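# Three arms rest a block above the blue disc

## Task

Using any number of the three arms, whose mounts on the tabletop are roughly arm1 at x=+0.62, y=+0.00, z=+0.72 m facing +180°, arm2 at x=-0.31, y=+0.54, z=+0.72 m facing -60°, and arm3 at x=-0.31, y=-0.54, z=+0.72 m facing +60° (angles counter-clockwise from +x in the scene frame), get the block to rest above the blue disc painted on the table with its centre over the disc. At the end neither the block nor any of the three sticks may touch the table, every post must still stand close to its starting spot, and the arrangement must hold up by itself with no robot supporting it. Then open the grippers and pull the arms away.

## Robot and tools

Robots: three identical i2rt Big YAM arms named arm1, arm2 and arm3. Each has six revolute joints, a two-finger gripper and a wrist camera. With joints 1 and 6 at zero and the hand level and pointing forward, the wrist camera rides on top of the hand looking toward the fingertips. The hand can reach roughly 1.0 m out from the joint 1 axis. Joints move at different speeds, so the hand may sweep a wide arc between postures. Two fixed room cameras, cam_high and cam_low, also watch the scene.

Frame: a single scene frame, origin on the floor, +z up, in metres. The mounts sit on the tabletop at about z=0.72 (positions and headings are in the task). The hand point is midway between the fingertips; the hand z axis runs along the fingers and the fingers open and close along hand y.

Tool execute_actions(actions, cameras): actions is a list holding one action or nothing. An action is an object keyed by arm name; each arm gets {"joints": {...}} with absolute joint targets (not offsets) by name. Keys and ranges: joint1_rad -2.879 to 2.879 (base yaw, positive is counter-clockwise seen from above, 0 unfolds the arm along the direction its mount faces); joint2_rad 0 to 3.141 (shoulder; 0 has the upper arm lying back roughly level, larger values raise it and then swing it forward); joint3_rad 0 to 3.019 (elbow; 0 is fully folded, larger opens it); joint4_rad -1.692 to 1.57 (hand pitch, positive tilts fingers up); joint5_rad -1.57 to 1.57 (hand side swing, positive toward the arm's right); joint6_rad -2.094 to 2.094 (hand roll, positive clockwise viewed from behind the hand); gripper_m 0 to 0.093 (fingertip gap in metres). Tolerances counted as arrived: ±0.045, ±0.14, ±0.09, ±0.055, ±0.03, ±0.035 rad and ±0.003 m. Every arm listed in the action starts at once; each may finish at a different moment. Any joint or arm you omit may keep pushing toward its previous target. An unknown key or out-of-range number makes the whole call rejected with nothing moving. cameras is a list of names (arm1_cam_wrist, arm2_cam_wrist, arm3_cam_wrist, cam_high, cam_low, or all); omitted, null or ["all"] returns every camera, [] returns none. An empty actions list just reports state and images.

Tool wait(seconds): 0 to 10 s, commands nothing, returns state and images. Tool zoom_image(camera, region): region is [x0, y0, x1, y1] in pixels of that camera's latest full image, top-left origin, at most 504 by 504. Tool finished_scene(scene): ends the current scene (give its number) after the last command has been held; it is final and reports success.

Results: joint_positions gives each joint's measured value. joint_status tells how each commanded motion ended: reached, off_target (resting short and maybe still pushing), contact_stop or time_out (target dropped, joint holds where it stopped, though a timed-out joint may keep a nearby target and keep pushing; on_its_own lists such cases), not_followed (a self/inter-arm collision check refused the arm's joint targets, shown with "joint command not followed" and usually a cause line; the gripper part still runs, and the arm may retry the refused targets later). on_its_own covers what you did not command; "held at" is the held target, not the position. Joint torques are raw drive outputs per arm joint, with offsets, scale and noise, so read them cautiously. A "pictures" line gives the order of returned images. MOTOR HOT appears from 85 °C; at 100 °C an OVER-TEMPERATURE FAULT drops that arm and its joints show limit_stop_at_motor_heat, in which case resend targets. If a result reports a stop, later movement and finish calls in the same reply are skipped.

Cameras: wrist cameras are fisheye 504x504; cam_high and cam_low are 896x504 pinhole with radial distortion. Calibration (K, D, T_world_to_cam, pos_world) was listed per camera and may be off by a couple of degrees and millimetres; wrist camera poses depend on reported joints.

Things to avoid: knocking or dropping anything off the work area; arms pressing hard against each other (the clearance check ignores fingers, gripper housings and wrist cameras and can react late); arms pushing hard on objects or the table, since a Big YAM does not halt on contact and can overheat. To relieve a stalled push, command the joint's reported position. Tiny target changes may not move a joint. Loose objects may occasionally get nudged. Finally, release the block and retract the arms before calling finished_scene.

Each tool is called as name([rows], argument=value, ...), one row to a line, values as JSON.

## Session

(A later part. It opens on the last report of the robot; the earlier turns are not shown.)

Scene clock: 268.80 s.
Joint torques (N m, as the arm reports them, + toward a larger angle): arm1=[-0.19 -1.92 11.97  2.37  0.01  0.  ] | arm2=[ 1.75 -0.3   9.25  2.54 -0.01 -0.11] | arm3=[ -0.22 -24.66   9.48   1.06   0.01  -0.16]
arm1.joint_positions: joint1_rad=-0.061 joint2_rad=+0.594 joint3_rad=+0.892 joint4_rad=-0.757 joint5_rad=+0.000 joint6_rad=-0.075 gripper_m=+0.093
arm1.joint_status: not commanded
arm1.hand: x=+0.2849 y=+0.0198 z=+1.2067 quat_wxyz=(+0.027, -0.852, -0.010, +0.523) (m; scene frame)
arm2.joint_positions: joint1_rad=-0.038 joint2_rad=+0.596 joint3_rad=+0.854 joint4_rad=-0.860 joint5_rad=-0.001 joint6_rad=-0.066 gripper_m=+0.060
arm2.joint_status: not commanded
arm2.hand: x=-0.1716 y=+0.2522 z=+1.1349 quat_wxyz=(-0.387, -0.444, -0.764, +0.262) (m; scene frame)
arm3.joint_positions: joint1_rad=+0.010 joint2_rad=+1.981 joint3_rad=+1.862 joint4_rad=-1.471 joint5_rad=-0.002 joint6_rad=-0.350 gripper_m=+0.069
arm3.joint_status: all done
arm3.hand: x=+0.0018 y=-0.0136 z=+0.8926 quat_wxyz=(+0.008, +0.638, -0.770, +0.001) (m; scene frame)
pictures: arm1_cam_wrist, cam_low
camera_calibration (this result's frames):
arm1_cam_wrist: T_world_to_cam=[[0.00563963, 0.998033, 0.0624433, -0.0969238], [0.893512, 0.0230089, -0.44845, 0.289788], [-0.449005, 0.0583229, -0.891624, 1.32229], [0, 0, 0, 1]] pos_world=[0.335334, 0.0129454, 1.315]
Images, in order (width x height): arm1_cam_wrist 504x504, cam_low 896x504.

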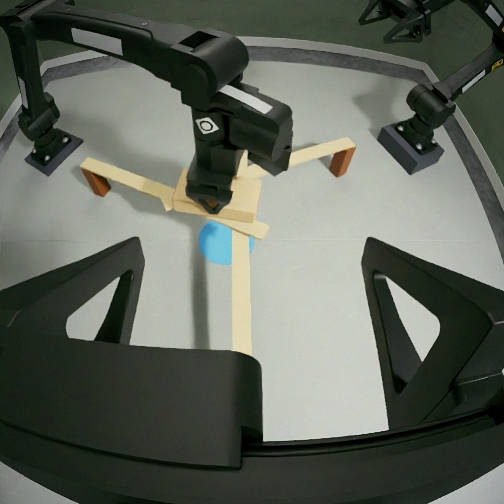

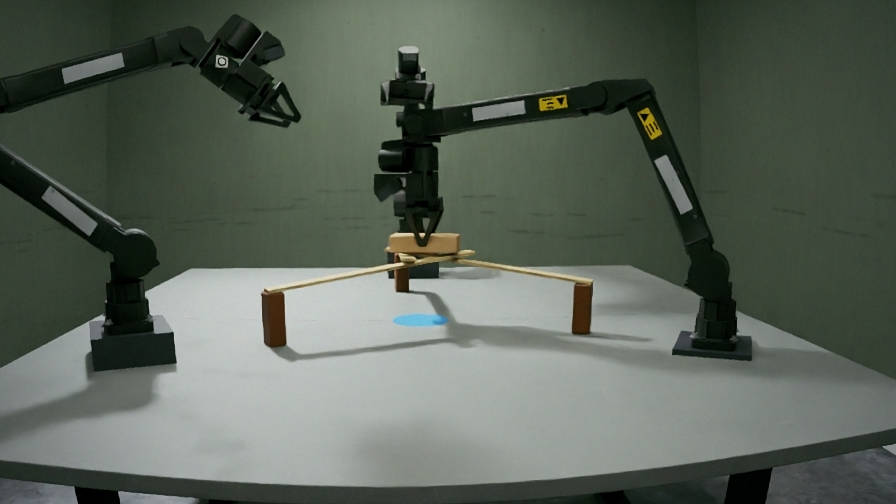

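Gap is a few mm. Lower a touch, then release.

execute_actions([
  {"arm3":{"joints":{"joint3_rad":1.855}}},
], cameras=[])

execute_actions([
  {"arm3":{"joints":{"gripper_m":0.093}}},
], cameras=["cam_low"])

execute_actions([
  {"arm3":{"joints":{"joint2_rad":1.2}}},
])

Scene clock: 274.73 s.
Joint torques (N m, as the arm reports them, + toward a larger angle): arm1=[-0.28 -1.86 11.96  2.33  0.   -0.02] | arm2=[ 1.51 -0.19  9.24  2.51 -0.02 -0.1 ] | arm3=[ -0.24 -24.7    9.21   1.03   0.01  -0.16]
arm1.joint_positions: joint1_rad=-0.061 joint2_rad=+0.594 joint3_rad=+0.892 joint4_rad=-0.757 joint5_rad=+0.000 joint6_rad=-0.075 gripper_m=+0.093
arm1.joint_status: not commanded
arm1.hand: x=+0.2849 y=+0.0198 z=+1.2067 quat_wxyz=(+0.027, -0.852, -0.010, +0.523) (m; scene frame)
arm2.joint_positions: joint1_rad=-0.038 joint2_rad=+0.596 joint3_rad=+0.854 joint4_rad=-0.860 joint5_rad=-0.001 joint6_rad=-0.066 gripper_m=+0.060
arm2.joint_status: not commanded
arm2.hand: x=-0.1716 y=+0.2522 z=+1.1349 quat_wxyz=(-0.387, -0.444, -0.764, +0.262) (m; scene frame)
arm3.joint_positions: joint1_rad=+0.010 joint2_rad=+1.981 joint3_rad=+1.858 joint4_rad=-1.471 joint5_rad=-0.002 joint6_rad=-0.350 gripper_m=+0.069
arm3.joint_status: all done
arm3.hand: x=+0.0012 y=-0.0147 z=+0.8909 quat_wxyz=(+0.010, +0.638, -0.770, +0.001) (m; scene frame)
pictures: none
No camera images: the call's "cameras" was empty. Leave "cameras" out to get every camera's image.

Scene clock: 275.37 s.
Joint torques (N m, as the arm reports them, + toward a larger angle): arm1=[-0.45 -1.7  11.94  2.35  0.   -0.01] | arm2=[ 1.67 -0.18  9.25  2.5  -0.01 -0.11] | arm3=[ -0.4  -24.72   9.3    1.03   0.01  -0.16]
arm1.joint_positions: joint1_rad=-0.061 joint2_rad=+0.594 joint3_rad=+0.892 joint4_rad=-0.757 joint5_rad=+0.000 joint6_rad=-0.075 gripper_m=+0.093
arm1.joint_status: not commanded
arm1.hand: x=+0.2849 y=+0.0198 z=+1.2067 quat_wxyz=(+0.027, -0.852, -0.010, +0.523) (m; scene frame)
arm2.joint_positions: joint1_rad=-0.038 joint2_rad=+0.596 joint3_rad=+0.854 joint4_rad=-0.860 joint5_rad=-0.001 joint6_rad=-0.066 gripper_m=+0.060
arm2.joint_status: not commanded
arm2.hand: x=-0.1716 y=+0.2522 z=+1.1349 quat_wxyz=(-0.387, -0.444, -0.764, +0.262) (m; scene frame)
arm3.joint_positions: joint1_rad=+0.010 joint2_rad=+1.981 joint3_rad=+1.858 joint4_rad=-1.471 joint5_rad=-0.002 joint6_rad=-0.350 gripper_m=+0.093
arm3.joint_status: all done
arm3.hand: x=+0.0012 y=-0.0147 z=+0.8911 quat_wxyz=(+0.010, +0.638, -0.770, +0.001) (m; scene frame)
pictures: cam_low
Images, in order (width x height): cam_low 896x504.

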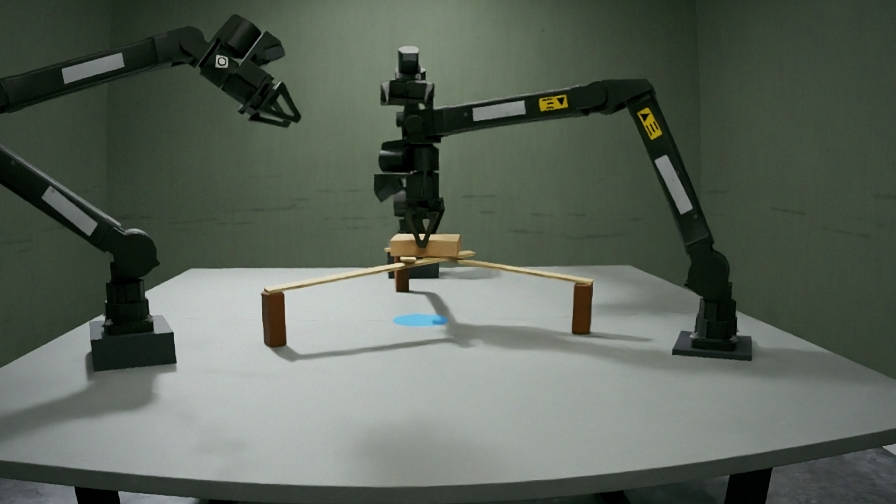

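Scene clock: 277.13 s.
Joint torques (N m, as the arm reports them, + toward a larger angle): arm1=[-0.28 -1.94 11.88  2.37  0.   -0.01] | arm2=[ 1.73 -0.25  9.25  2.53  0.   -0.1 ] | arm3=[-0.5  -9.99  9.11  2.33  0.02 -0.13]
arm1.joint_positions: joint1_rad=-0.061 joint2_rad=+0.594 joint3_rad=+0.892 joint4_rad=-0.757 joint5_rad=+0.000 joint6_rad=-0.075 gripper_m=+0.093
arm1.joint_status: not commanded
arm1.hand: x=+0.2849 y=+0.0198 z=+1.2067 quat_wxyz=(+0.027, -0.852, -0.010, +0.523) (m; scene frame)
arm2.joint_positions: joint1_rad=-0.038 joint2_rad=+0.596 joint3_rad=+0.854 joint4_rad=-0.860 joint5_rad=-0.001 joint6_rad=-0.066 gripper_m=+0.060
arm2.joint_status: not commanded
arm2.hand: x=-0.1716 y=+0.2522 z=+1.1349 quat_wxyz=(-0.387, -0.444, -0.764, +0.262) (m; scene frame)
arm3.joint_positions: joint1_rad=+0.010 joint2_rad=+1.207 joint3_rad=+1.852 joint4_rad=-1.466 joint5_rad=-0.002 joint6_rad=-0.350 gripper_m=+0.093
arm3.joint_status: all done
arm3.hand: x=-0.0929 y=-0.1754 z=+1.2905 quat_wxyz=(-0.346, +0.593, -0.716, -0.125) (m; scene frame)
pictures: arm1_cam_wrist, arm2_cam_wrist, arm3_cam_wrist, cam_high, cam_low
camera_calibration (this result's frames):
arm1_cam_wrist: T_world_to_cam=[[0.00563963, 0.998033, 0.0624433, -0.0969238], [0.893512, 0.0230089, -0.44845, 0.289788], [-0.449005, 0.0583229, -0.891624, 1.32229], [0, 0, 0, 1]] pos_world=[0.335334, 0.0129454, 1.315]
arm2_cam_wrist: T_world_to_cam=[[-0.880386, -0.470131, 0.0624245, -0.100611], [-0.462326, 0.821431, -0.333925, 0.0921439], [0.105711, -0.322844, -0.94053, 1.29226], [0, 0, 0, 1]] pos_world=[-0.182581, 0.294207, 1.25246]
arm3_cam_wrist: T_world_to_cam=[[0.930962, -0.261236, 0.255079, -0.289939], [-0.247008, -0.965109, -0.0869002, -0.0763337], [0.268881, 0.0178942, -0.963007, 1.39818], [0, 0, 0, 1]] pos_world=[-0.124876, -0.174432, 1.41378]
Images, in order (width x height): arm1_cam_wrist 504x504, arm2_cam_wrist 504x504, arm3_cam_wrist 504x504, cam_high 896x504, cam_low 896x504.

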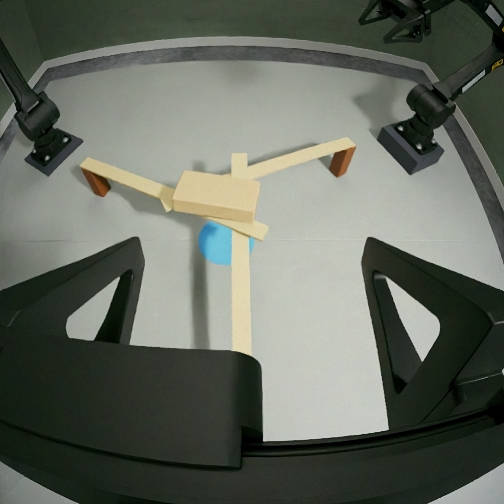

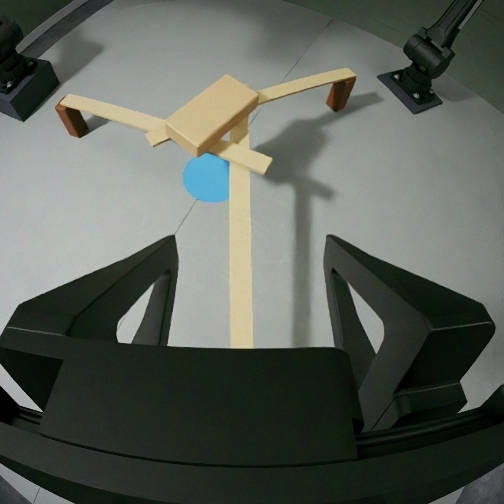

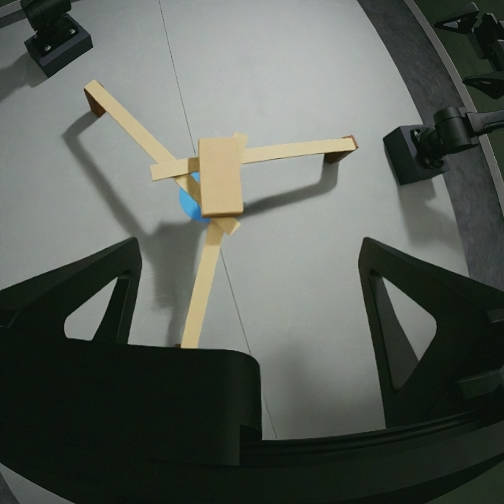

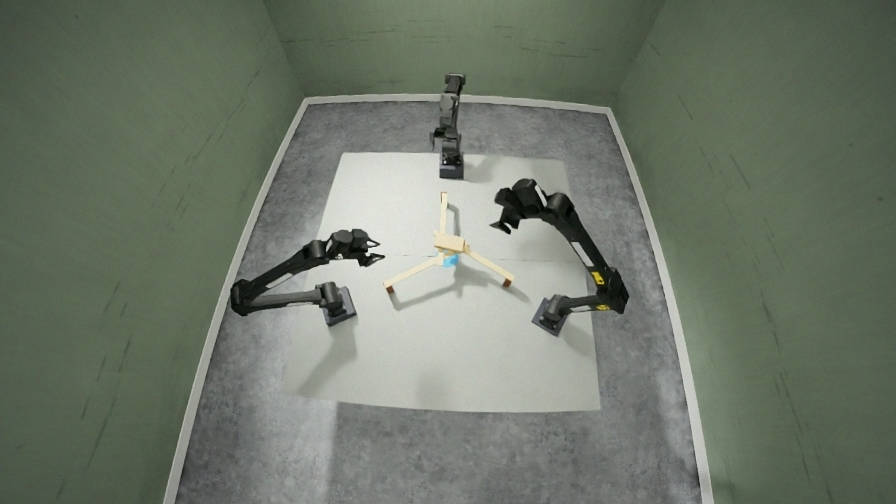

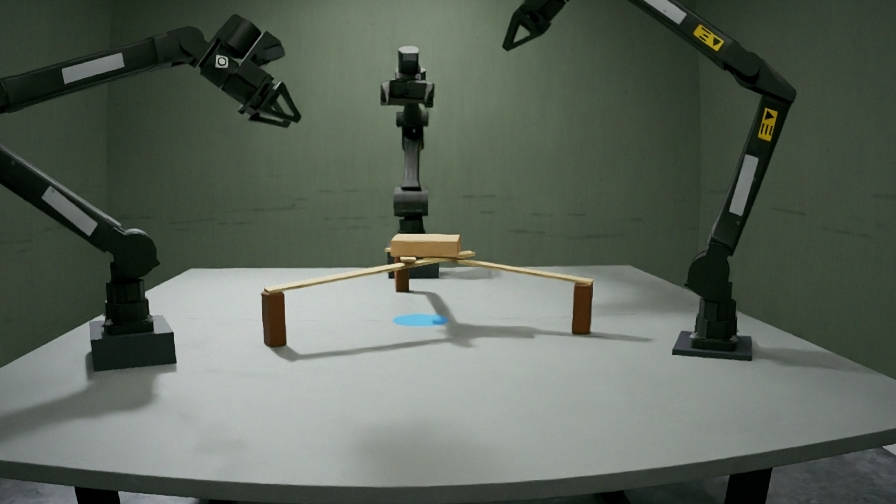

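finished_scene(scene=2)

The scene is finished: the task was done.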